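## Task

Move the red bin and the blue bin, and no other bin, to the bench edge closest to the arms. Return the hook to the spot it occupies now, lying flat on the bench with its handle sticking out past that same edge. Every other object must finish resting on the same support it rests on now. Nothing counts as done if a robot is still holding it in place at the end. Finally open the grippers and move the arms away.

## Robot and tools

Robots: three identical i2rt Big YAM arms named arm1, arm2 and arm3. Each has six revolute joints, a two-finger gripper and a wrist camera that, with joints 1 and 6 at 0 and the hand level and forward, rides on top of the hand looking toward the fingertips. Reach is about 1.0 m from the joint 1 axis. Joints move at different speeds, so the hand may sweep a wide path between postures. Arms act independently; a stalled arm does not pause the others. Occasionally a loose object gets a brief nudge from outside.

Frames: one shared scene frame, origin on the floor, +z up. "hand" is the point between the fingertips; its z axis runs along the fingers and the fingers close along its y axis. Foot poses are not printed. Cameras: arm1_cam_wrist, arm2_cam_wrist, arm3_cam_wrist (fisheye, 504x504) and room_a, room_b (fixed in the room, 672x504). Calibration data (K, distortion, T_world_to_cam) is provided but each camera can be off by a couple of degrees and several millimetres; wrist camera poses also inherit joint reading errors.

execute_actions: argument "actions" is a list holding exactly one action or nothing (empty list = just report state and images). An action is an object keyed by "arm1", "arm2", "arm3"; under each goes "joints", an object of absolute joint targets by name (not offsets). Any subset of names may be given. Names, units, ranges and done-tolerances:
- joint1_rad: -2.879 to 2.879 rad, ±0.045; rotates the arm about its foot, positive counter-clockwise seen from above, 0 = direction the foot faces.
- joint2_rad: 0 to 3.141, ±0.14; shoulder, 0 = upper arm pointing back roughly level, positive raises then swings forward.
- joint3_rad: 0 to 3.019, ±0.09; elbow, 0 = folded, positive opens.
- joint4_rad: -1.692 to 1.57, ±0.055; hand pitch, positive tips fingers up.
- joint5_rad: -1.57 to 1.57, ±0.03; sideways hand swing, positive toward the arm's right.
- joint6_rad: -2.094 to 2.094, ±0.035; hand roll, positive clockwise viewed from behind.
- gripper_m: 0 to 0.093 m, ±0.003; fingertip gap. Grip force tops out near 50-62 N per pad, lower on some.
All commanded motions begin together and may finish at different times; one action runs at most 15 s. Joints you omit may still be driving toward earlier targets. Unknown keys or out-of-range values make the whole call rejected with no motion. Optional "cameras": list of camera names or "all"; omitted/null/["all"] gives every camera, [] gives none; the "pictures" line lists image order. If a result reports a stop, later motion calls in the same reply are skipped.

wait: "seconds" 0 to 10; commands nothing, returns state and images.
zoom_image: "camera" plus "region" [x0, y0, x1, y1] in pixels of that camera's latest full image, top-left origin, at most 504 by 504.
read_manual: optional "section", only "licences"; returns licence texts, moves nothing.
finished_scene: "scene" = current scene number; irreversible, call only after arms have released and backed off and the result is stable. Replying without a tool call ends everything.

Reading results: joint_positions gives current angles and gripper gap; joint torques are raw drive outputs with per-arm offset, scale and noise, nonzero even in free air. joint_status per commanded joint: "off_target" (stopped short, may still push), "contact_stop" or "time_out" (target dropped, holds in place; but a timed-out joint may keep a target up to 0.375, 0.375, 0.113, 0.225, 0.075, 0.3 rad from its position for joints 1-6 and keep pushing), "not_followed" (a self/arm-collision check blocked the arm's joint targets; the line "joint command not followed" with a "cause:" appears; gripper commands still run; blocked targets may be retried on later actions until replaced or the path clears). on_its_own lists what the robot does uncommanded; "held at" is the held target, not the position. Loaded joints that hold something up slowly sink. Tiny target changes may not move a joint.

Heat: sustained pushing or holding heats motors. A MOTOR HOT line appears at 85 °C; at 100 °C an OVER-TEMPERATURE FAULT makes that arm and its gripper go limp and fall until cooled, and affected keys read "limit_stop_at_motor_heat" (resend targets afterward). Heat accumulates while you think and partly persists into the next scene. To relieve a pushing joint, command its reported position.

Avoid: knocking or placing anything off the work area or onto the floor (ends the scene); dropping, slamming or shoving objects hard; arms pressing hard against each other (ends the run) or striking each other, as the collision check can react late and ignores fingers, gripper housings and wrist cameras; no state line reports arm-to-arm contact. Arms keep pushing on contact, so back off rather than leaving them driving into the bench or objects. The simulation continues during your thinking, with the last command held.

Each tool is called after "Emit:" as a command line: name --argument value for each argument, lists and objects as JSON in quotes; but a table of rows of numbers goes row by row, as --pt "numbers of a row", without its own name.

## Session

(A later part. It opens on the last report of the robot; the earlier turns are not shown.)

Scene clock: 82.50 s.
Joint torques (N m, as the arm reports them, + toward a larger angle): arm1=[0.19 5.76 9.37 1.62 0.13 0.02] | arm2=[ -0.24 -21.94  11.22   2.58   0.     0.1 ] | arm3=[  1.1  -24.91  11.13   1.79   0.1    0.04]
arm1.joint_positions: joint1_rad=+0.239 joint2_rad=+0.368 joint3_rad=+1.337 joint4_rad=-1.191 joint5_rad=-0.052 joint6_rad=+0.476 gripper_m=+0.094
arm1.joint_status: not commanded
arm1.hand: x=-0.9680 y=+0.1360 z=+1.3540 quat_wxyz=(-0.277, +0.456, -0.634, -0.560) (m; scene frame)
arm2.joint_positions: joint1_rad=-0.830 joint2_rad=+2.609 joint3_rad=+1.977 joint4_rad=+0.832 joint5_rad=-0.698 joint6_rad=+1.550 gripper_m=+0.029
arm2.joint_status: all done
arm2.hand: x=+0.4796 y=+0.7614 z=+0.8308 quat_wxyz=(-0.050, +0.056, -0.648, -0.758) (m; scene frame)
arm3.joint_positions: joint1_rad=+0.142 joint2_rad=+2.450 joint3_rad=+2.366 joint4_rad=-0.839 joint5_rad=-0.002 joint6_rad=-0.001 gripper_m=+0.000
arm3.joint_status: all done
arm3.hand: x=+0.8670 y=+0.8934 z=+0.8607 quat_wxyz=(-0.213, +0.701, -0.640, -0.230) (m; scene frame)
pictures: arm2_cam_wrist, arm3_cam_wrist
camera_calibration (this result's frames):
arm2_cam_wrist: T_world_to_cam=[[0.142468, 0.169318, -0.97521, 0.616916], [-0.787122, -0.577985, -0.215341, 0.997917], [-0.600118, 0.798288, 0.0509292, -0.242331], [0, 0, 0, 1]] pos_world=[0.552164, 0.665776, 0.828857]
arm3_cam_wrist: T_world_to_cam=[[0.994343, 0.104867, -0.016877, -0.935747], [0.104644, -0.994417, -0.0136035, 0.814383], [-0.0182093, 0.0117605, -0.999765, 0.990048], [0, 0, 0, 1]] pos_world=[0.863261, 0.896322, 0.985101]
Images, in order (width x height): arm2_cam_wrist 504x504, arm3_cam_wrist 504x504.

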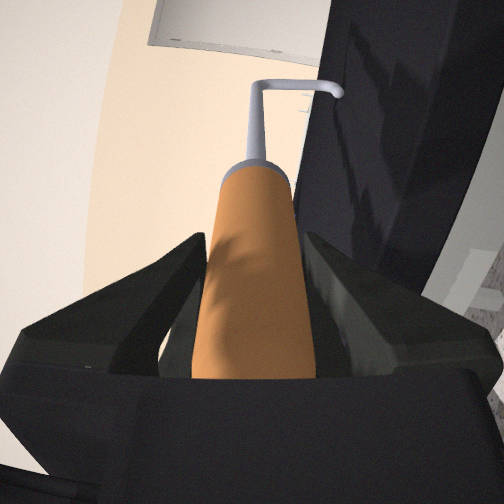

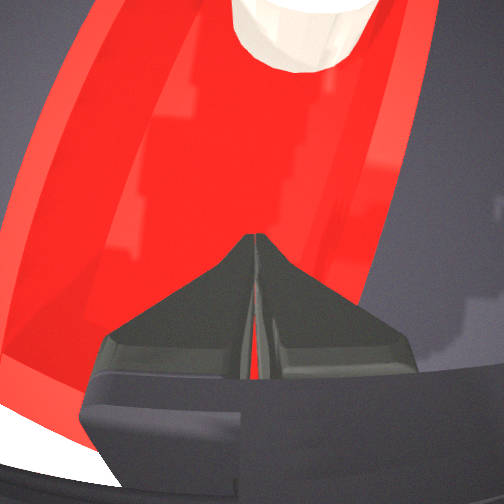

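Emit:
execute_actions --actions '[{"arm2":{"joints":{"joint2_rad":2.1,"joint3_rad":1.8,"joint4_rad":0.47}},"arm3":{"joints":{"joint1_rad":0.105}}}]' --cameras '["arm2_cam_wrist"]'

Emit:
execute_actions --actions '[{"arm2":{"joints":{"joint1_rad":-0.5,"joint5_rad":-0.37}},"arm3":{"joints":{"joint2_rad":2.0}}}]' --cameras '["arm3_cam_wrist"]'

Emit:
execute_actions --actions '[{"arm2":{"joints":{"joint1_rad":-0.19,"joint5_rad":-0.05}},"arm1":{"joints":{"joint1_rad":-0.55,"joint2_rad":1.6,"joint3_rad":1.8,"joint4_rad":-0.3,"joint5_rad":0,"joint6_rad":0}}}]'

Scene clock: 84.97 s.
Joint torques (N m, as the arm reports them, + toward a larger angle): arm1=[0.22 5.76 9.37 1.62 0.13 0.01] | arm2=[ -0.4  -21.4   11.35   2.5   -0.02   0.04] | arm3=[ -0.8  -24.46  11.14   1.56   0.04  -0.02]
arm1.joint_positions: joint1_rad=+0.239 joint2_rad=+0.368 joint3_rad=+1.337 joint4_rad=-1.191 joint5_rad=-0.052 joint6_rad=+0.476 gripper_m=+0.094
arm1.joint_status: not commanded
arm1.hand: x=-0.9680 y=+0.1360 z=+1.3540 quat_wxyz=(-0.277, +0.456, -0.634, -0.560) (m; scene frame)
arm2.joint_positions: joint1_rad=-0.828 joint2_rad=+2.145 joint3_rad=+1.769 joint4_rad=+0.445 joint5_rad=-0.699 joint6_rad=+1.553 gripper_m=+0.029
arm2.joint_status: all done
arm2.hand: x=+0.4480 y=+0.7252 z=+1.0362 quat_wxyz=(-0.018, +0.027, -0.687, -0.726) (m; scene frame)
arm3.joint_positions: joint1_rad=+0.112 joint2_rad=+2.450 joint3_rad=+2.366 joint4_rad=-0.839 joint5_rad=-0.002 joint6_rad=-0.001 gripper_m=+0.000
arm3.joint_status: all done
arm3.hand: x=+0.8932 y=+0.8953 z=+0.8608 quat_wxyz=(-0.217, +0.692, -0.650, -0.227) (m; scene frame)
pictures: arm2_cam_wrist
camera_calibration (this result's frames):
arm2_cam_wrist: T_world_to_cam=[[0.0569918, 0.0687364, -0.996006, 0.960665], [-0.798674, -0.595471, -0.0867951, 0.881008], [-0.599059, 0.800431, 0.020961, -0.213789], [0, 0, 0, 1]] pos_world=[0.520816, 0.629705, 1.03778]
Images, in order (width x height): arm2_cam_wrist 504x504.

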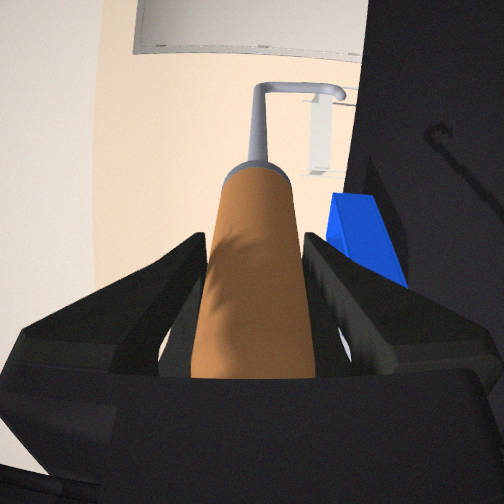

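Scene clock: 87.37 s.
Joint torques (N m, as the arm reports them, + toward a larger angle): arm1=[0.23 5.74 9.37 1.62 0.13 0.01] | arm2=[ -0.96 -21.2   11.44   2.65  -0.02   0.04] | arm3=[ -0.25 -19.87  11.21   1.21   0.06  -0.04]
arm1.joint_positions: joint1_rad=+0.239 joint2_rad=+0.368 joint3_rad=+1.337 joint4_rad=-1.191 joint5_rad=-0.052 joint6_rad=+0.476 gripper_m=+0.094
arm1.joint_status: not commanded
arm1.hand: x=-0.9680 y=+0.1360 z=+1.3540 quat_wxyz=(-0.277, +0.456, -0.634, -0.560) (m; scene frame)
arm2.joint_positions: joint1_rad=-0.495 joint2_rad=+2.145 joint3_rad=+1.769 joint4_rad=+0.444 joint5_rad=-0.369 joint6_rad=+1.553 gripper_m=+0.029
arm2.joint_status: all done
arm2.hand: x=+0.2422 y=+0.8427 z=+1.0378 quat_wxyz=(-0.010, +0.021, -0.684, -0.729) (m; scene frame)
arm3.joint_positions: joint1_rad=+0.112 joint2_rad=+1.982 joint3_rad=+2.360 joint4_rad=-0.827 joint5_rad=-0.002 joint6_rad=-0.001 gripper_m=+0.000
arm3.joint_status: all done
arm3.hand: x=+0.8951 y=+0.8251 z=+1.2547 quat_wxyz=(-0.364, +0.619, -0.581, -0.383) (m; scene frame)
pictures: arm3_cam_wrist
camera_calibration (this result's frames):
arm3_cam_wrist: T_world_to_cam=[[0.99644, 0.0840462, -0.00658572, -0.947484], [0.0711672, -0.880476, -0.468718, 1.25591], [-0.0451926, 0.466581, -0.883323, 0.888055], [0, 0, 0, 1]] pos_world=[0.894865, 0.771078, 1.36687]
Images, in order (width x height): arm3_cam_wrist 504x504.

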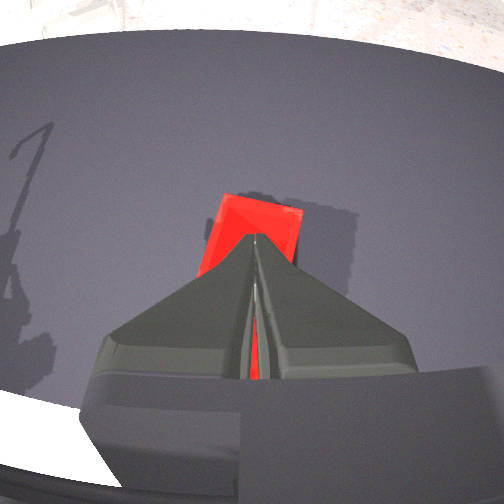

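Scene clock: 89.40 s.
Joint torques (N m, as the arm reports them, + toward a larger angle): arm1=[  0.3  -13.47  15.8    1.98   0.28  -0.02] | arm2=[ -1.33 -21.12  11.42   2.77  -0.03   0.03] | arm3=[  0.04 -19.69  11.47   1.51   0.09   0.  ]
arm1.joint_positions: joint1_rad=-0.551 joint2_rad=+1.604 joint3_rad=+1.757 joint4_rad=-0.316 joint5_rad=-0.003 joint6_rad=+0.007 gripper_m=+0.094
arm1.joint_status: all done
arm1.hand: x=-0.4895 y=+0.5518 z=+1.2879 quat_wxyz=(-0.582, +0.327, -0.689, -0.283) (m; scene frame)
arm2.joint_positions: joint1_rad=-0.186 joint2_rad=+2.145 joint3_rad=+1.769 joint4_rad=+0.441 joint5_rad=-0.049 joint6_rad=+1.553 gripper_m=+0.029
arm2.joint_status: all done
arm2.hand: x=+0.0283 y=+0.8862 z=+1.0379 quat_wxyz=(-0.006, +0.009, -0.683, -0.730) (m; scene frame)
arm3.joint_positions: joint1_rad=+0.112 joint2_rad=+1.982 joint3_rad=+2.360 joint4_rad=-0.827 joint5_rad=-0.002 joint6_rad=-0.001 gripper_m=+0.000
arm3.joint_status: not commanded
arm3.hand: x=+0.8951 y=+0.8251 z=+1.2547 quat_wxyz=(-0.364, +0.619, -0.581, -0.383) (m; scene frame)
pictures: arm1_cam_wrist, arm2_cam_wrist, arm3_cam_wrist, room_a, room_b
camera_calibration (this result's frames):
arm1_cam_wrist: T_world_to_cam=[[0.77581, -0.630693, -0.0185948, 0.752406], [-0.454737, -0.538451, -0.709426, 0.992838], [0.437417, 0.558835, -0.704535, 0.937803], [0, 0, 0, 1]] pos_world=[-0.542455, 0.485055, 1.37905]
arm2_cam_wrist: T_world_to_cam=[[0.0160944, 0.0804575, -0.996628, 0.96653], [-0.805177, -0.589927, -0.0606273, 0.609956], [-0.592816, 0.803438, 0.055288, -0.632654], [0, 0, 0, 1]] pos_world=[0.100519, 0.790363, 1.03523]
arm3_cam_wrist: T_world_to_cam=[[0.99644, 0.0840462, -0.00658572, -0.947484], [0.0711672, -0.880476, -0.468718, 1.25591], [-0.0451926, 0.466581, -0.883323, 0.888055], [0, 0, 0, 1]] pos_world=[0.894865, 0.771078, 1.36687]
Images, in order (width x height): arm1_cam_wrist 504x504, arm2_cam_wrist 504x504, arm3_cam_wrist 504x504, room_a 672x504, room_b 672x504.

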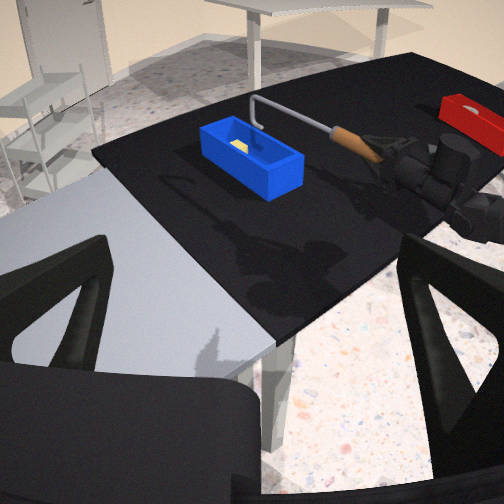

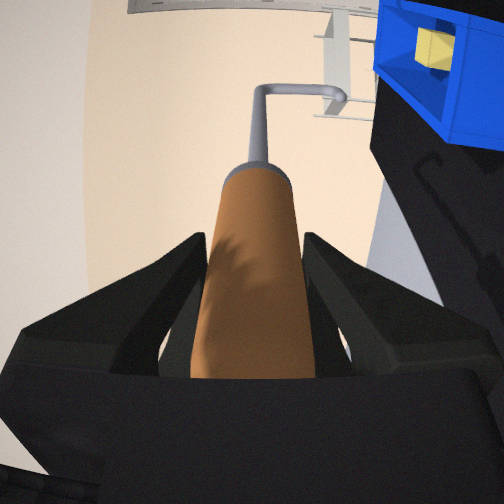

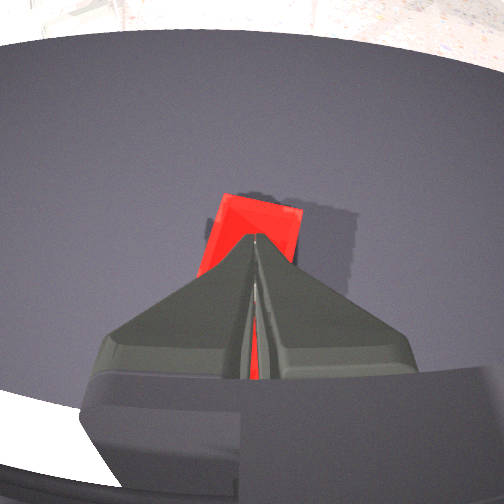

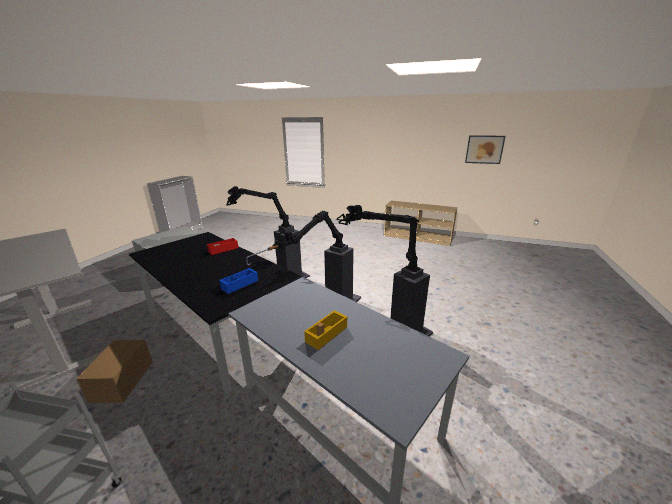

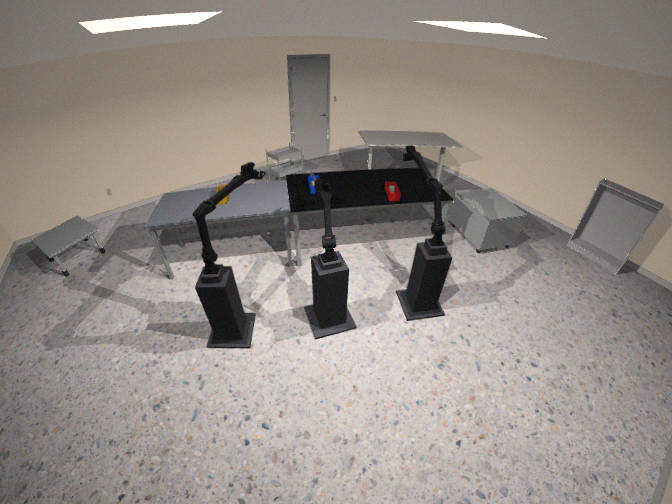

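Emit:
execute_actions --actions '[{"arm2":{"joints":{"joint2_rad":2.2,"joint4_rad":0.44}},"arm3":{"joints":{"joint2_rad":1.7,"joint3_rad":1.7,"joint4_rad":-0.75,"gripper_m":0.093}}}]' --cameras '["arm1_cam_wrist","arm2_cam_wrist","arm3_cam_wrist"]'

Scene clock: 91.37 s.
Joint torques (N m, as the arm reports them, + toward a larger angle): arm1=[  0.28 -13.57  15.77   1.96   0.28  -0.02] | arm2=[ -0.9  -23.21  11.59   2.95  -0.03   0.  ] | arm3=[ -0.02 -16.32  12.04   1.64   0.03   0.02]
arm1.joint_positions: joint1_rad=-0.551 joint2_rad=+1.604 joint3_rad=+1.757 joint4_rad=-0.316 joint5_rad=-0.003 joint6_rad=+0.007 gripper_m=+0.094
arm1.joint_status: not commanded
arm1.hand: x=-0.4895 y=+0.5518 z=+1.2879 quat_wxyz=(-0.582, +0.327, -0.689, -0.283) (m; scene frame)
arm2.joint_positions: joint1_rad=-0.186 joint2_rad=+2.264 joint3_rad=+1.761 joint4_rad=+0.407 joint5_rad=-0.049 joint6_rad=+1.556 gripper_m=+0.029
arm2.joint_status: all done
arm2.hand: x=+0.0292 y=+0.8968 z=+0.9213 quat_wxyz=(-0.002, +0.006, -0.740, -0.673) (m; scene frame)
arm3.joint_positions: joint1_rad=+0.112 joint2_rad=+1.685 joint3_rad=+1.689 joint4_rad=-0.757 joint5_rad=-0.002 joint6_rad=-0.001 gripper_m=+0.093
arm3.joint_status: all done
arm3.hand: x=+0.9029 y=+0.7058 z=+1.1033 quat_wxyz=(-0.271, +0.670, -0.630, -0.285) (m; scene frame)
pictures: arm1_cam_wrist, arm2_cam_wrist, arm3_cam_wrist
camera_calibration (this result's frames):
arm1_cam_wrist: T_world_to_cam=[[0.77581, -0.630693, -0.0185948, 0.752406], [-0.454737, -0.538451, -0.709426, 0.992838], [0.437417, 0.558835, -0.704535, 0.937803], [0, 0, 0, 1]] pos_world=[-0.542455, 0.485055, 1.37905]
arm2_cam_wrist: T_world_to_cam=[[0.00602545, -0.0802087, -0.99676, 0.994019], [-0.80561, -0.590907, 0.04268, 0.51556], [-0.592416, 0.802742, -0.0681774, -0.519781], [0, 0, 0, 1]] pos_world=[0.101424, 0.801628, 0.933357]
arm3_cam_wrist: T_world_to_cam=[[0.996758, 0.0792555, -0.0138723, -0.935042], [0.0754088, -0.980317, -0.182463, 0.830202], [-0.0280604, 0.180825, -0.983115, 1.10666], [0, 0, 0, 1]] pos_world=[0.900459, 0.687856, 1.22649]
Images, in order (width x height): arm1_cam_wrist 504x504, arm2_cam_wrist 504x504, arm3_cam_wrist 504x504.

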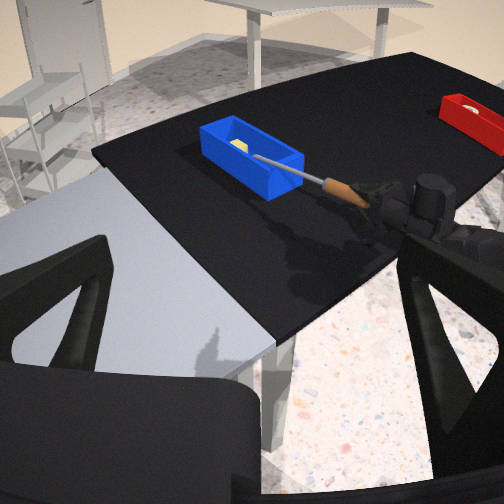

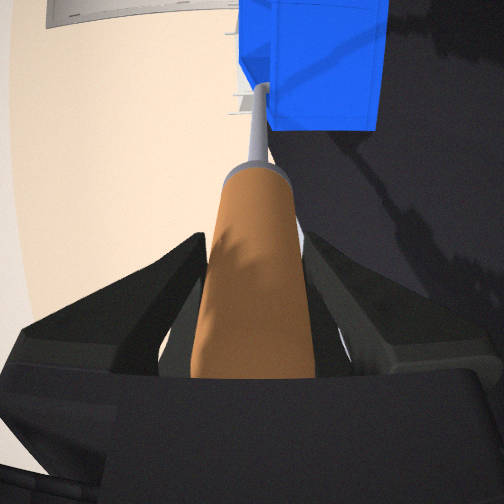

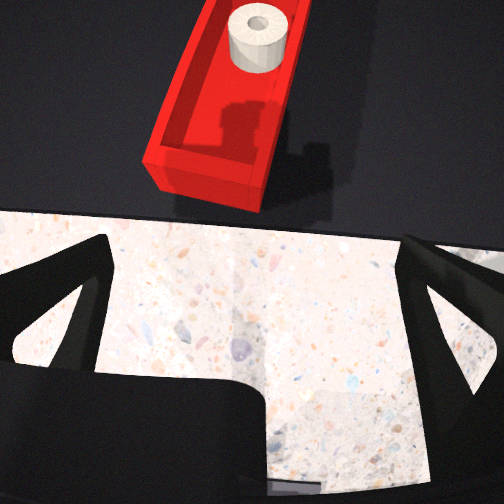

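Emit:
execute_actions --actions '[{"arm2":{"joints":{"joint1_rad":-0.215,"joint2_rad":2.09,"joint3_rad":1.575,"joint4_rad":0.54}}}]' --cameras '["arm2_cam_wrist"]'

Emit:
execute_actions --actions '[{"arm2":{"joints":{"joint2_rad":1.935,"joint3_rad":1.31,"joint4_rad":0.655}}}]' --cameras '["arm1_cam_wrist","arm2_cam_wrist"]'

Scene clock: 92.80 s.
Joint torques (N m, as the arm reports them, + toward a larger angle): arm1=[  0.3  -13.59  15.78   1.97   0.28  -0.02] | arm2=[ -0.42 -20.76  10.1    3.77  -0.02   0.  ] | arm3=[ -0.97 -15.88  11.95   1.67   0.04   0.01]
arm1.joint_positions: joint1_rad=-0.551 joint2_rad=+1.604 joint3_rad=+1.757 joint4_rad=-0.316 joint5_rad=-0.003 joint6_rad=+0.007 gripper_m=+0.094
arm1.joint_status: not commanded
arm1.hand: x=-0.4895 y=+0.5518 z=+1.2879 quat_wxyz=(-0.582, +0.327, -0.689, -0.283) (m; scene frame)
arm2.joint_positions: joint1_rad=-0.217 joint2_rad=+2.142 joint3_rad=+1.550 joint4_rad=+0.487 joint5_rad=-0.049 joint6_rad=+1.556 gripper_m=+0.029
arm2.joint_status: all done
arm2.hand: x=+0.0530 y=+0.8451 z=+0.9237 quat_wxyz=(-0.012, -0.005, -0.743, -0.669) (m; scene frame)
arm3.joint_positions: joint1_rad=+0.112 joint2_rad=+1.685 joint3_rad=+1.689 joint4_rad=-0.757 joint5_rad=-0.002 joint6_rad=-0.001 gripper_m=+0.093
arm3.joint_status: not commanded
arm3.hand: x=+0.9029 y=+0.7058 z=+1.1033 quat_wxyz=(-0.271, +0.670, -0.630, -0.285) (m; scene frame)
pictures: arm2_cam_wrist
camera_calibration (this result's frames):
arm2_cam_wrist: T_world_to_cam=[[0.00279214, -0.0897966, -0.995956, 0.999652], [-0.823235, -0.565608, 0.048688, 0.478101], [-0.567693, 0.819771, -0.075503, -0.472967], [0, 0, 0, 1]] pos_world=[0.122298, 0.747908, 0.936621]
Images, in order (width x height): arm2_cam_wrist 504x504.

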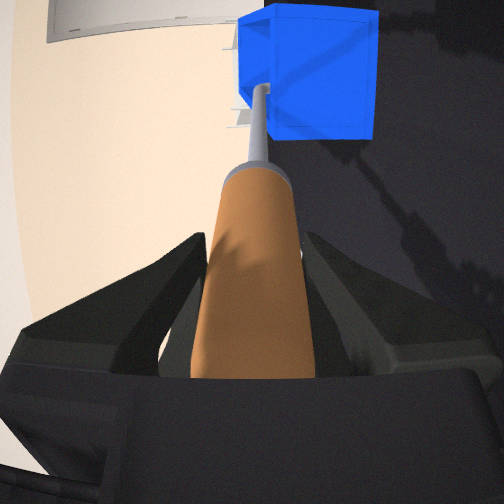

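Scene clock: 93.83 s.
Joint torques (N m, as the arm reports them, + toward a larger angle): arm1=[  0.29 -13.6   15.78   1.97   0.28  -0.02] | arm2=[ -0.49 -17.84   9.45   3.77  -0.02   0.  ] | arm3=[ -0.47 -16.11  11.83   1.79   0.09   0.  ]
arm1.joint_positions: joint1_rad=-0.551 joint2_rad=+1.604 joint3_rad=+1.757 joint4_rad=-0.316 joint5_rad=-0.003 joint6_rad=+0.007 gripper_m=+0.094
arm1.joint_status: not commanded
arm1.hand: x=-0.4895 y=+0.5518 z=+1.2879 quat_wxyz=(-0.582, +0.327, -0.689, -0.283) (m; scene frame)
arm2.joint_positions: joint1_rad=-0.217 joint2_rad=+1.979 joint3_rad=+1.287 joint4_rad=+0.602 joint5_rad=-0.049 joint6_rad=+1.556 gripper_m=+0.029
arm2.joint_status: all done
arm2.hand: x=+0.0476 y=+0.7737 z=+0.9358 quat_wxyz=(-0.013, -0.005, -0.738, -0.675) (m; scene frame)
arm3.joint_positions: joint1_rad=+0.112 joint2_rad=+1.685 joint3_rad=+1.689 joint4_rad=-0.757 joint5_rad=-0.002 joint6_rad=-0.001 gripper_m=+0.093
arm3.joint_status: not commanded
arm3.hand: x=+0.9029 y=+0.7058 z=+1.1033 quat_wxyz=(-0.271, +0.670, -0.630, -0.285) (m; scene frame)
pictures: arm1_cam_wrist, arm2_cam_wrist
camera_calibration (this result's frames):
arm1_cam_wrist: T_world_to_cam=[[0.77581, -0.630693, -0.0185948, 0.752406], [-0.454737, -0.538451, -0.709426, 0.992838], [0.437417, 0.558835, -0.704535, 0.937803], [0, 0, 0, 1]] pos_world=[-0.542455, 0.485055, 1.37905]
arm2_cam_wrist: T_world_to_cam=[[0.00395732, -0.0742526, -0.997232, 0.994357], [-0.823278, -0.566303, 0.0388992, 0.442437], [-0.567624, 0.820845, -0.0633716, -0.428776], [0, 0, 0, 1]] pos_world=[0.11693, 0.676346, 0.947222]
Images, in order (width x height): arm1_cam_wrist 504x504, arm2_cam_wrist 504x504.

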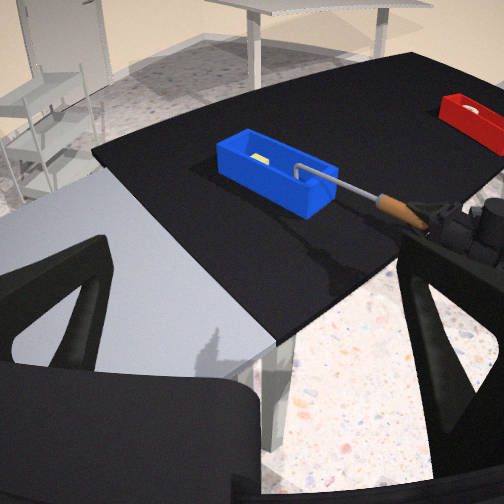

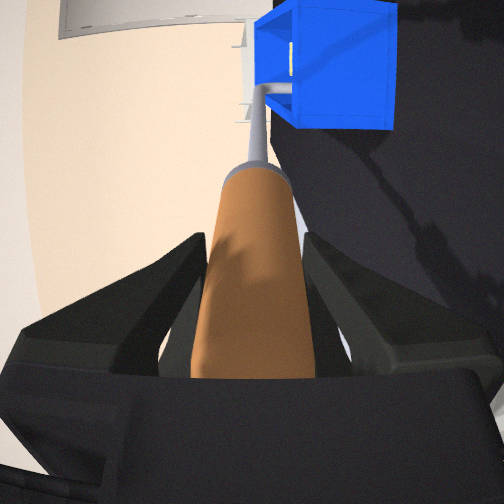

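Emit:
execute_actions --actions '[{"arm2":{"joints":{"joint2_rad":1.8,"joint3_rad":1.05,"joint4_rad":0.76}}}]' --cameras '["arm2_cam_wrist"]'

Emit:
execute_actions --actions '[{"arm2":{"joints":{"joint2_rad":1.65,"joint3_rad":0.81,"joint4_rad":0.84}},"arm1":{"joints":{"joint1_rad":-0.7,"joint4_rad":-0.45}}}]' --cameras '["arm1_cam_wrist","arm2_cam_wrist"]'

Scene clock: 95.13 s.
Joint torques (N m, as the arm reports them, + toward a larger angle): arm1=[  0.3  -13.6   15.77   1.97   0.28  -0.02] | arm2=[ -0.58 -15.1    8.77   3.77  -0.02   0.01] | arm3=[ -0.05 -15.94  11.93   1.69   0.07   0.04]
arm1.joint_positions: joint1_rad=-0.551 joint2_rad=+1.604 joint3_rad=+1.757 joint4_rad=-0.316 joint5_rad=-0.003 joint6_rad=+0.007 gripper_m=+0.094
arm1.joint_status: not commanded
arm1.hand: x=-0.4895 y=+0.5518 z=+1.2879 quat_wxyz=(-0.582, +0.327, -0.689, -0.283) (m; scene frame)
arm2.joint_positions: joint1_rad=-0.217 joint2_rad=+1.838 joint3_rad=+1.025 joint4_rad=+0.708 joint5_rad=-0.049 joint6_rad=+1.556 gripper_m=+0.029
arm2.joint_status: all done
arm2.hand: x=+0.0417 y=+0.6948 z=+0.9245 quat_wxyz=(-0.012, -0.005, -0.743, -0.669) (m; scene frame)
arm3.joint_positions: joint1_rad=+0.112 joint2_rad=+1.685 joint3_rad=+1.689 joint4_rad=-0.757 joint5_rad=-0.002 joint6_rad=-0.001 gripper_m=+0.093
arm3.joint_status: not commanded
arm3.hand: x=+0.9029 y=+0.7058 z=+1.1033 quat_wxyz=(-0.271, +0.670, -0.630, -0.285) (m; scene frame)
pictures: arm2_cam_wrist
camera_calibration (this result's frames):
arm2_cam_wrist: T_world_to_cam=[[0.00276374, -0.0901755, -0.995922, 0.987207], [-0.823234, -0.56559, 0.0489266, 0.383514], [-0.567695, 0.819742, -0.0757987, -0.355746], [0, 0, 0, 1]] pos_world=[0.111038, 0.597553, 0.937452]
Images, in order (width x height): arm2_cam_wrist 504x504.

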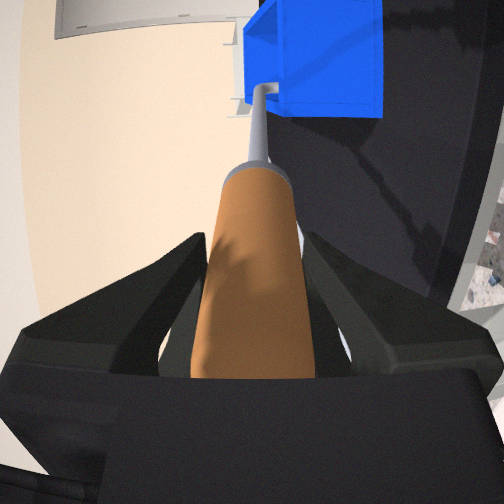

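Scene clock: 96.27 s.
Joint torques (N m, as the arm reports them, + toward a larger angle): arm1=[  0.94 -13.58  15.78   1.13   0.17   0.  ] | arm2=[ -0.53 -12.13   8.21   3.83  -0.02   0.  ] | arm3=[  0.01 -15.42  11.67   1.58   0.12   0.  ]
arm1.joint_positions: joint1_rad=-0.710 joint2_rad=+1.604 joint3_rad=+1.757 joint4_rad=-0.443 joint5_rad=-0.001 joint6_rad=+0.006 gripper_m=+0.094
arm1.joint_status: all done
arm1.hand: x=-0.4114 y=+0.4682 z=+1.2575 quat_wxyz=(-0.557, +0.286, -0.749, -0.216) (m; scene frame)
arm2.joint_positions: joint1_rad=-0.217 joint2_rad=+1.684 joint3_rad=+0.788 joint4_rad=+0.786 joint5_rad=-0.049 joint6_rad=+1.556 gripper_m=+0.029
arm2.joint_status: all done
arm2.hand: x=+0.0358 y=+0.6159 z=+0.9240 quat_wxyz=(-0.012, -0.006, -0.744, -0.668) (m; scene frame)
arm3.joint_positions: joint1_rad=+0.112 joint2_rad=+1.685 joint3_rad=+1.689 joint4_rad=-0.757 joint5_rad=-0.002 joint6_rad=-0.001 gripper_m=+0.093
arm3.joint_status: not commanded
arm3.hand: x=+0.9029 y=+0.7058 z=+1.1033 quat_wxyz=(-0.271, +0.670, -0.630, -0.285) (m; scene frame)
pictures: arm1_cam_wrist, arm2_cam_wrist
camera_calibration (this result's frames):
arm1_cam_wrist: T_world_to_cam=[[0.663575, -0.747935, -0.0161687, 0.64424], [-0.596694, -0.516109, -0.614482, 0.77353], [0.451248, 0.417402, -0.788765, 1.10675], [0, 0, 0, 1]] pos_world=[-0.465358, 0.419116, 1.3587]
arm2_cam_wrist: T_world_to_cam=[[0.00242298, -0.0947209, -0.995501, 0.981979], [-0.823219, -0.565356, 0.0517894, 0.33126], [-0.567718, 0.81939, -0.0793459, -0.290965], [0, 0, 0, 1]] pos_world=[0.105134, 0.518707, 0.937319]
Images, in order (width x height): arm1_cam_wrist 504x504, arm2_cam_wrist 504x504.

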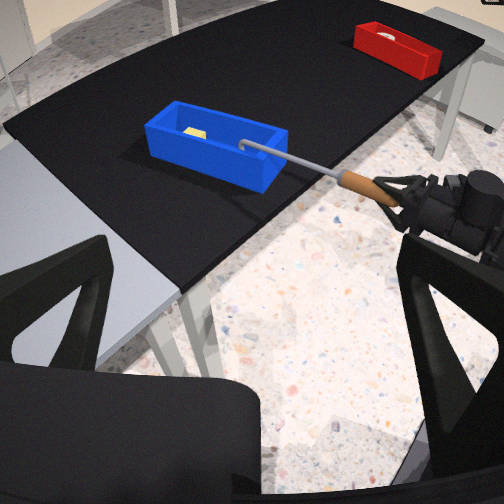

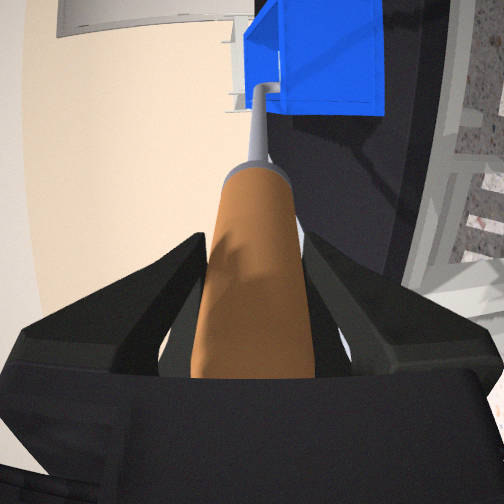

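Emit:
execute_actions --actions '[{"arm2":{"joints":{"joint2_rad":1.555,"joint3_rad":0.665,"joint4_rad":0.885}}}]' --cameras '["arm1_cam_wrist","arm2_cam_wrist"]'

Scene clock: 98.43 s.
Joint torques (N m, as the arm reports them, + toward a larger angle): arm1=[  0.88 -13.61  15.78   1.13   0.18  -0.01] | arm2=[ -0.5  -10.56   8.     3.88  -0.03   0.  ] | arm3=[ -0.26 -15.77  11.88   1.59   0.14   0.02]
arm1.joint_positions: joint1_rad=-0.710 joint2_rad=+1.604 joint3_rad=+1.757 joint4_rad=-0.443 joint5_rad=-0.001 joint6_rad=+0.006 gripper_m=+0.094
arm1.joint_status: not commanded
arm1.hand: x=-0.4114 y=+0.4682 z=+1.2575 quat_wxyz=(-0.557, +0.286, -0.749, -0.216) (m; scene frame)
arm2.joint_positions: joint1_rad=-0.217 joint2_rad=+1.590 joint3_rad=+0.641 joint4_rad=+0.829 joint5_rad=-0.049 joint6_rad=+1.556 gripper_m=+0.029
arm2.joint_status: joint4_rad time_out (moved +0.043 of +0.099); the others done
arm2.on_its_own: joint4_rad reads +0.829 and still pushes toward +0.885 since a time_out
arm2.hand: x=+0.0320 y=+0.5645 z=+0.9185 quat_wxyz=(-0.012, -0.006, -0.747, -0.664) (m; scene frame)
arm3.joint_positions: joint1_rad=+0.112 joint2_rad=+1.685 joint3_rad=+1.689 joint4_rad=-0.757 joint5_rad=-0.002 joint6_rad=-0.001 gripper_m=+0.093
arm3.joint_status: not commanded
arm3.hand: x=+0.9029 y=+0.7058 z=+1.1033 quat_wxyz=(-0.271, +0.670, -0.630, -0.285) (m; scene frame)
pictures: arm1_cam_wrist, arm2_cam_wrist
camera_calibration (this result's frames):
arm1_cam_wrist: T_world_to_cam=[[0.663575, -0.747935, -0.0161687, 0.64424], [-0.596694, -0.516109, -0.614482, 0.77353], [0.451248, 0.417402, -0.788765, 1.10675], [0, 0, 0, 1]] pos_world=[-0.465358, 0.419116, 1.3587]
arm2_cam_wrist: T_world_to_cam=[[0.00177021, -0.103427, -0.994635, 0.975811], [-0.823188, -0.564872, 0.0572732, 0.294064], [-0.567766, 0.818671, -0.08614, -0.244885], [0, 0, 0, 1]] pos_world=[0.101305, 0.467514, 0.93264]
Images, in order (width x height): arm1_cam_wrist 504x504, arm2_cam_wrist 504x504.

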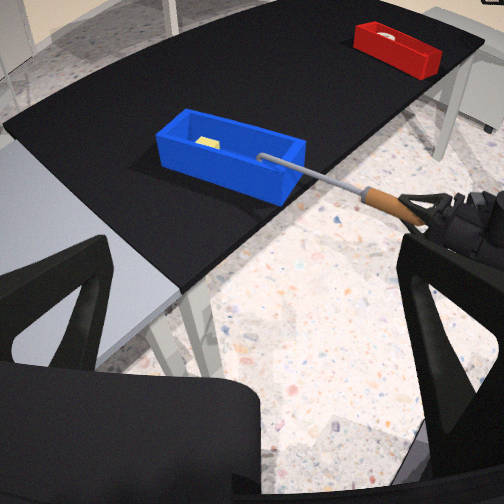

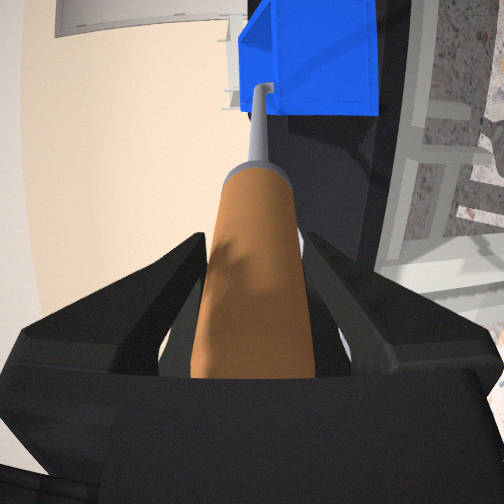

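Emit:
execute_actions --actions '[{"arm2":{"joints":{"joint3_rad":0.85,"joint4_rad":1.0}},"arm1":{"joints":{"joint1_rad":0.2,"joint2_rad":0.6,"joint3_rad":1.3}}}]' --cameras '["arm2_cam_wrist"]'

Emit:
execute_actions --actions '[{"arm2":{"joints":{"joint1_rad":-0.83,"joint2_rad":1.8,"joint3_rad":1.25,"joint4_rad":0.9,"joint5_rad":-0.4}}}]' --cameras '["arm2_cam_wrist"]'

Emit:
execute_actions --actions '[{"arm2":{"joints":{"joint2_rad":2.45,"joint3_rad":2.02,"joint4_rad":0.86,"joint5_rad":-0.7}},"arm3":{"joints":{"joint1_rad":0.3,"joint2_rad":1.4,"joint4_rad":-0.6,"joint5_rad":-0.5}}}]' --cameras '["arm2_cam_wrist","arm3_cam_wrist"]'

Scene clock: 100.60 s.
Joint torques (N m, as the arm reports them, + toward a larger angle): arm1=[0.88 1.94 9.81 1.19 0.24 0.01] | arm2=[ -0.47 -11.57  10.73   3.26  -0.04   0.  ] | arm3=[  0.01 -16.02  11.83   1.73   0.06   0.01]
arm1.joint_positions: joint1_rad=+0.191 joint2_rad=+0.600 joint3_rad=+1.294 joint4_rad=-0.450 joint5_rad=-0.003 joint6_rad=+0.004 gripper_m=+0.094
arm1.joint_status: all done
arm1.hand: x=-0.9608 y=+0.2683 z=+1.4675 quat_wxyz=(-0.537, +0.449, -0.421, -0.576) (m; scene frame)
arm2.joint_positions: joint1_rad=-0.217 joint2_rad=+1.586 joint3_rad=+0.805 joint4_rad=+0.958 joint5_rad=-0.049 joint6_rad=+1.556 gripper_m=+0.029
arm2.joint_status: all done
arm2.hand: x=+0.0352 y=+0.6093 z=+1.0325 quat_wxyz=(-0.019, +0.000, -0.641, -0.767) (m; scene frame)
arm3.joint_positions: joint1_rad=+0.112 joint2_rad=+1.685 joint3_rad=+1.689 joint4_rad=-0.757 joint5_rad=-0.002 joint6_rad=-0.001 gripper_m=+0.093
arm3.joint_status: not commanded
arm3.hand: x=+0.9029 y=+0.7058 z=+1.1033 quat_wxyz=(-0.271, +0.670, -0.630, -0.285) (m; scene frame)
pictures: arm2_cam_wrist
camera_calibration (this result's frames):
arm2_cam_wrist: T_world_to_cam=[[0.0237321, 0.190016, -0.981494, 0.900737], [-0.822256, -0.554705, -0.127272, 0.499805], [-0.568623, 0.810059, 0.143077, -0.501254], [0, 0, 0, 1]] pos_world=[0.104566, 0.512136, 1.0194]
Images, in order (width x height): arm2_cam_wrist 504x504.

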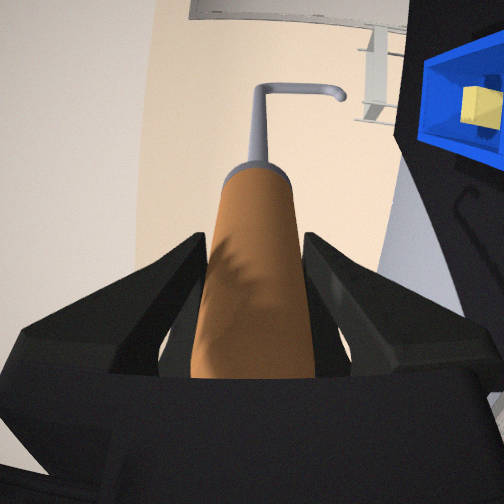

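Scene clock: 102.53 s.
Joint torques (N m, as the arm reports them, + toward a larger angle): arm1=[0.91 2.03 9.81 1.2  0.25 0.01] | arm2=[ -0.91 -16.75  12.71   3.08   0.23   0.01] | arm3=[  0.14 -15.69  11.76   2.04   0.12   0.01]
arm1.joint_positions: joint1_rad=+0.191 joint2_rad=+0.600 joint3_rad=+1.294 joint4_rad=-0.450 joint5_rad=-0.003 joint6_rad=+0.004 gripper_m=+0.094
arm1.joint_status: not commanded
arm1.hand: x=-0.9608 y=+0.2683 z=+1.4675 quat_wxyz=(-0.537, +0.449, -0.421, -0.576) (m; scene frame)
arm2.joint_positions: joint1_rad=-0.828 joint2_rad=+1.849 joint3_rad=+1.187 joint4_rad=+0.860 joint5_rad=-0.405 joint6_rad=+1.556 gripper_m=+0.029
arm2.joint_status: all done
arm2.hand: x=+0.4016 y=+0.6017 z=+1.0375 quat_wxyz=(-0.141, -0.057, -0.637, -0.756) (m; scene frame)
arm3.joint_positions: joint1_rad=+0.112 joint2_rad=+1.685 joint3_rad=+1.689 joint4_rad=-0.757 joint5_rad=-0.002 joint6_rad=-0.001 gripper_m=+0.093
arm3.joint_status: not commanded
arm3.hand: x=+0.9029 y=+0.7058 z=+1.1033 quat_wxyz=(-0.271, +0.670, -0.630, -0.285) (m; scene frame)
pictures: arm2_cam_wrist
camera_calibration (this result's frames):
arm2_cam_wrist: T_world_to_cam=[[0.13842, 0.164401, -0.976633, 0.862671], [-0.927048, -0.325453, -0.186177, 0.762721], [-0.348456, 0.931157, 0.107358, -0.411698], [0, 0, 0, 1]] pos_world=[0.444209, 0.489761, 1.02871]
Images, in order (width x height): arm2_cam_wrist 504x504.

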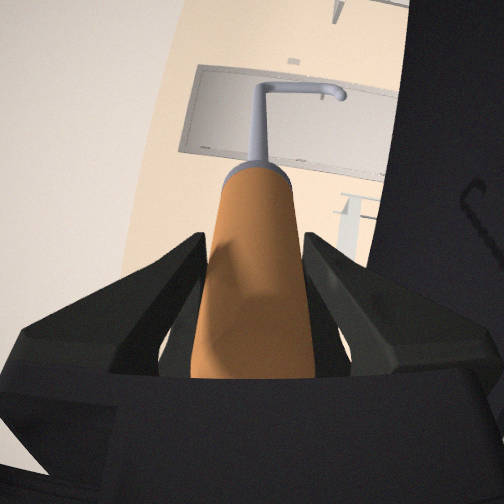

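Scene clock: 104.27 s.
Joint torques (N m, as the arm reports them, + toward a larger angle): arm1=[0.9  1.97 9.8  1.2  0.24 0.01] | arm2=[ -0.57 -23.79  13.96   2.85   0.2    0.01] | arm3=[  0.04 -11.24  11.17   1.76  -0.26  -0.03]
arm1.joint_positions: joint1_rad=+0.191 joint2_rad=+0.600 joint3_rad=+1.294 joint4_rad=-0.450 joint5_rad=-0.003 joint6_rad=+0.004 gripper_m=+0.094
arm1.joint_status: not commanded
arm1.hand: x=-0.9608 y=+0.2683 z=+1.4675 quat_wxyz=(-0.537, +0.449, -0.421, -0.576) (m; scene frame)
arm2.joint_positions: joint1_rad=-0.829 joint2_rad=+2.510 joint3_rad=+1.948 joint4_rad=+0.825 joint5_rad=-0.702 joint6_rad=+1.556 gripper_m=+0.029
arm2.joint_status: all done
arm2.hand: x=+0.4760 y=+0.7596 z=+0.8996 quat_wxyz=(-0.060, +0.070, -0.629, -0.772) (m; scene frame)
arm3.joint_positions: joint1_rad=+0.308 joint2_rad=+1.381 joint3_rad=+1.695 joint4_rad=-0.603 joint5_rad=-0.498 joint6_rad=-0.001 gripper_m=+0.093
arm3.joint_status: all done
arm3.hand: x=+0.7128 y=+0.5717 z=+1.3400 quat_wxyz=(-0.197, +0.707, -0.360, -0.575) (m; scene frame)
pictures: arm2_cam_wrist, arm3_cam_wrist
camera_calibration (this result's frames):
arm2_cam_wrist: T_world_to_cam=[[0.17427, 0.215537, -0.960819, 0.621613], [-0.77528, -0.571551, -0.268831, 1.04648], [-0.6071, 0.791753, 0.0674973, -0.253112], [0, 0, 0, 1]] pos_world=[0.549323, 0.664539, 0.895669]
arm3_cam_wrist: T_world_to_cam=[[0.71831, 0.680808, -0.143291, -0.70369], [0.46799, -0.625223, -0.624565, 0.865747], [-0.514798, 0.381572, -0.767715, 1.30185], [0, 0, 0, 1]] pos_world=[0.770496, 0.523612, 1.43933]
Images, in order (width x height): arm2_cam_wrist 504x504, arm3_cam_wrist 504x504.

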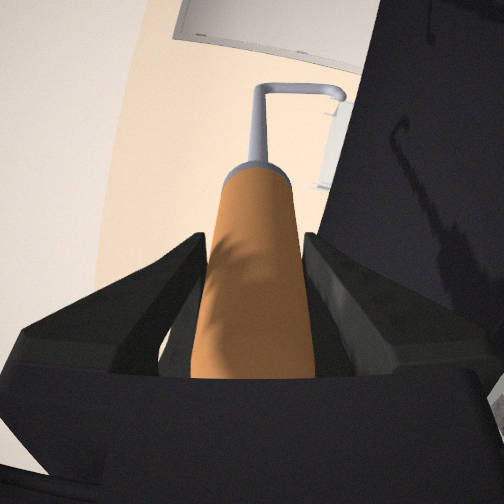

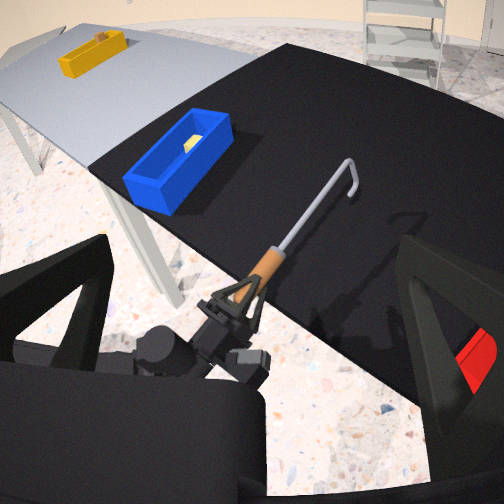

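Emit:
execute_actions --actions '[{"arm2":{"joints":{"joint2_rad":2.535}}}]' --cameras '["arm2_cam_wrist"]'

Scene clock: 106.40 s.
Joint torques (N m, as the arm reports them, + toward a larger angle): arm1=[0.91 1.96 9.81 1.2  0.25 0.01] | arm2=[ -0.65 -23.64  12.9    2.78   0.17   0.  ] | arm3=[ -0.73 -10.91  11.18   1.68  -0.25   0.01]
arm1.joint_positions: joint1_rad=+0.191 joint2_rad=+0.600 joint3_rad=+1.294 joint4_rad=-0.450 joint5_rad=-0.003 joint6_rad=+0.004 gripper_m=+0.094
arm1.joint_status: not commanded
arm1.hand: x=-0.9608 y=+0.2683 z=+1.4675 quat_wxyz=(-0.537, +0.449, -0.421, -0.576) (m; scene frame)
arm2.joint_positions: joint1_rad=-0.829 joint2_rad=+2.588 joint3_rad=+1.956 joint4_rad=+0.827 joint5_rad=-0.702 joint6_rad=+1.557 gripper_m=+0.029
arm2.joint_status: all done
arm2.hand: x=+0.4761 y=+0.7598 z=+0.8367 quat_wxyz=(-0.044, +0.054, -0.650, -0.757) (m; scene frame)
arm3.joint_positions: joint1_rad=+0.308 joint2_rad=+1.381 joint3_rad=+1.695 joint4_rad=-0.603 joint5_rad=-0.498 joint6_rad=-0.001 gripper_m=+0.093
arm3.joint_status: not commanded
arm3.hand: x=+0.7128 y=+0.5717 z=+1.3400 quat_wxyz=(-0.197, +0.707, -0.360, -0.575) (m; scene frame)
pictures: arm2_cam_wrist
camera_calibration (this result's frames):
arm2_cam_wrist: T_world_to_cam=[[0.131398, 0.164622, -0.977565, 0.634234], [-0.785382, -0.584436, -0.203985, 0.990117], [-0.604905, 0.794565, 0.0524969, -0.239597], [0, 0, 0, 1]] pos_world=[0.549349, 0.664627, 0.834553]
Images, in order (width x height): arm2_cam_wrist 504x504.

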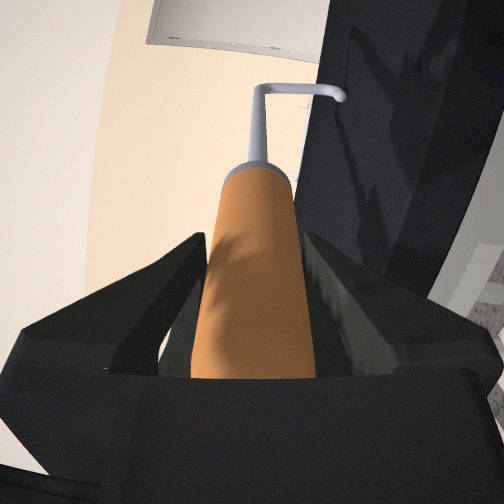

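Emit:
execute_actions --actions '[{"arm2":{"joints":{"joint6_rad":0.65,"joint4_rad":0.77}}}]' --cameras '[]'

Emit:
execute_actions --actions '[{"arm2":{"joints":{"joint6_rad":-0.01,"joint4_rad":0.65}}}]' --cameras '["arm2_cam_wrist"]'

Scene clock: 108.43 s.
Joint torques (N m, as the arm reports them, + toward a larger angle): arm1=[0.91 1.98 9.8  1.2  0.25 0.01] | arm2=[ -0.6  -22.85  12.46   2.15   0.23  -0.29] | arm3=[ -0.51 -10.92  11.22   1.49  -0.25  -0.01]
arm1.joint_positions: joint1_rad=+0.191 joint2_rad=+0.600 joint3_rad=+1.294 joint4_rad=-0.450 joint5_rad=-0.003 joint6_rad=+0.004 gripper_m=+0.094
arm1.joint_status: not commanded
arm1.hand: x=-0.9608 y=+0.2683 z=+1.4675 quat_wxyz=(-0.537, +0.449, -0.421, -0.576) (m; scene frame)
arm2.joint_positions: joint1_rad=-0.828 joint2_rad=+2.574 joint3_rad=+1.964 joint4_rad=+0.752 joint5_rad=-0.704 joint6_rad=+0.661 gripper_m=+0.029
arm2.joint_status: all done
arm2.hand: x=+0.4786 y=+0.7636 z=+0.8374 quat_wxyz=(-0.351, +0.327, -0.582, -0.657) (m; scene frame)
arm3.joint_positions: joint1_rad=+0.308 joint2_rad=+1.381 joint3_rad=+1.695 joint4_rad=-0.603 joint5_rad=-0.498 joint6_rad=-0.001 gripper_m=+0.093
arm3.joint_status: not commanded
arm3.hand: x=+0.7128 y=+0.5717 z=+1.3400 quat_wxyz=(-0.197, +0.707, -0.360, -0.575) (m; scene frame)
pictures: none
No camera images: the call's "cameras" was empty. Leave "cameras" out to get every camera's image.

Scene clock: 110.00 s.
Joint torques (N m, as the arm reports them, + toward a larger angle): arm1=[0.93 1.95 9.8  1.2  0.25 0.01] | arm2=[ -0.81 -22.36  11.98   2.09   0.23  -0.3 ] | arm3=[ -0.62 -10.59  11.36   1.66  -0.2    0.02]
arm1.joint_positions: joint1_rad=+0.191 joint2_rad=+0.600 joint3_rad=+1.294 joint4_rad=-0.450 joint5_rad=-0.003 joint6_rad=+0.004 gripper_m=+0.094
arm1.joint_status: not commanded
arm1.hand: x=-0.9608 y=+0.2683 z=+1.4675 quat_wxyz=(-0.537, +0.449, -0.421, -0.576) (m; scene frame)
arm2.joint_positions: joint1_rad=-0.828 joint2_rad=+2.566 joint3_rad=+1.970 joint4_rad=+0.635 joint5_rad=-0.705 joint6_rad=+0.007 gripper_m=+0.029
arm2.joint_status: all done
arm2.hand: x=+0.4805 y=+0.7667 z=+0.8241 quat_wxyz=(-0.508, +0.502, -0.482, -0.508) (m; scene frame)
arm3.joint_positions: joint1_rad=+0.308 joint2_rad=+1.381 joint3_rad=+1.695 joint4_rad=-0.603 joint5_rad=-0.498 joint6_rad=-0.001 gripper_m=+0.093
arm3.joint_status: not commanded
arm3.hand: x=+0.7128 y=+0.5717 z=+1.3400 quat_wxyz=(-0.197, +0.707, -0.360, -0.575) (m; scene frame)
pictures: arm2_cam_wrist
camera_calibration (this result's frames):
arm2_cam_wrist: T_world_to_cam=[[0.999349, 0.0330462, 0.0144881, -0.513536], [0.0305801, -0.562551, -0.826197, 1.09894], [-0.0191524, 0.826102, -0.563195, -0.0400751], [0, 0, 0, 1]] pos_world=[0.478828, 0.668284, 0.892808]
Images, in order (width x height): arm2_cam_wrist 504x504.

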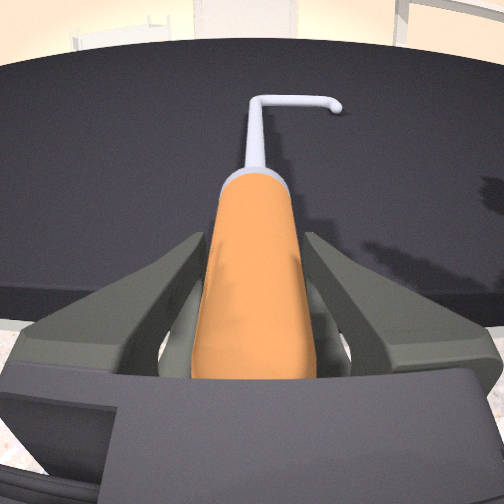

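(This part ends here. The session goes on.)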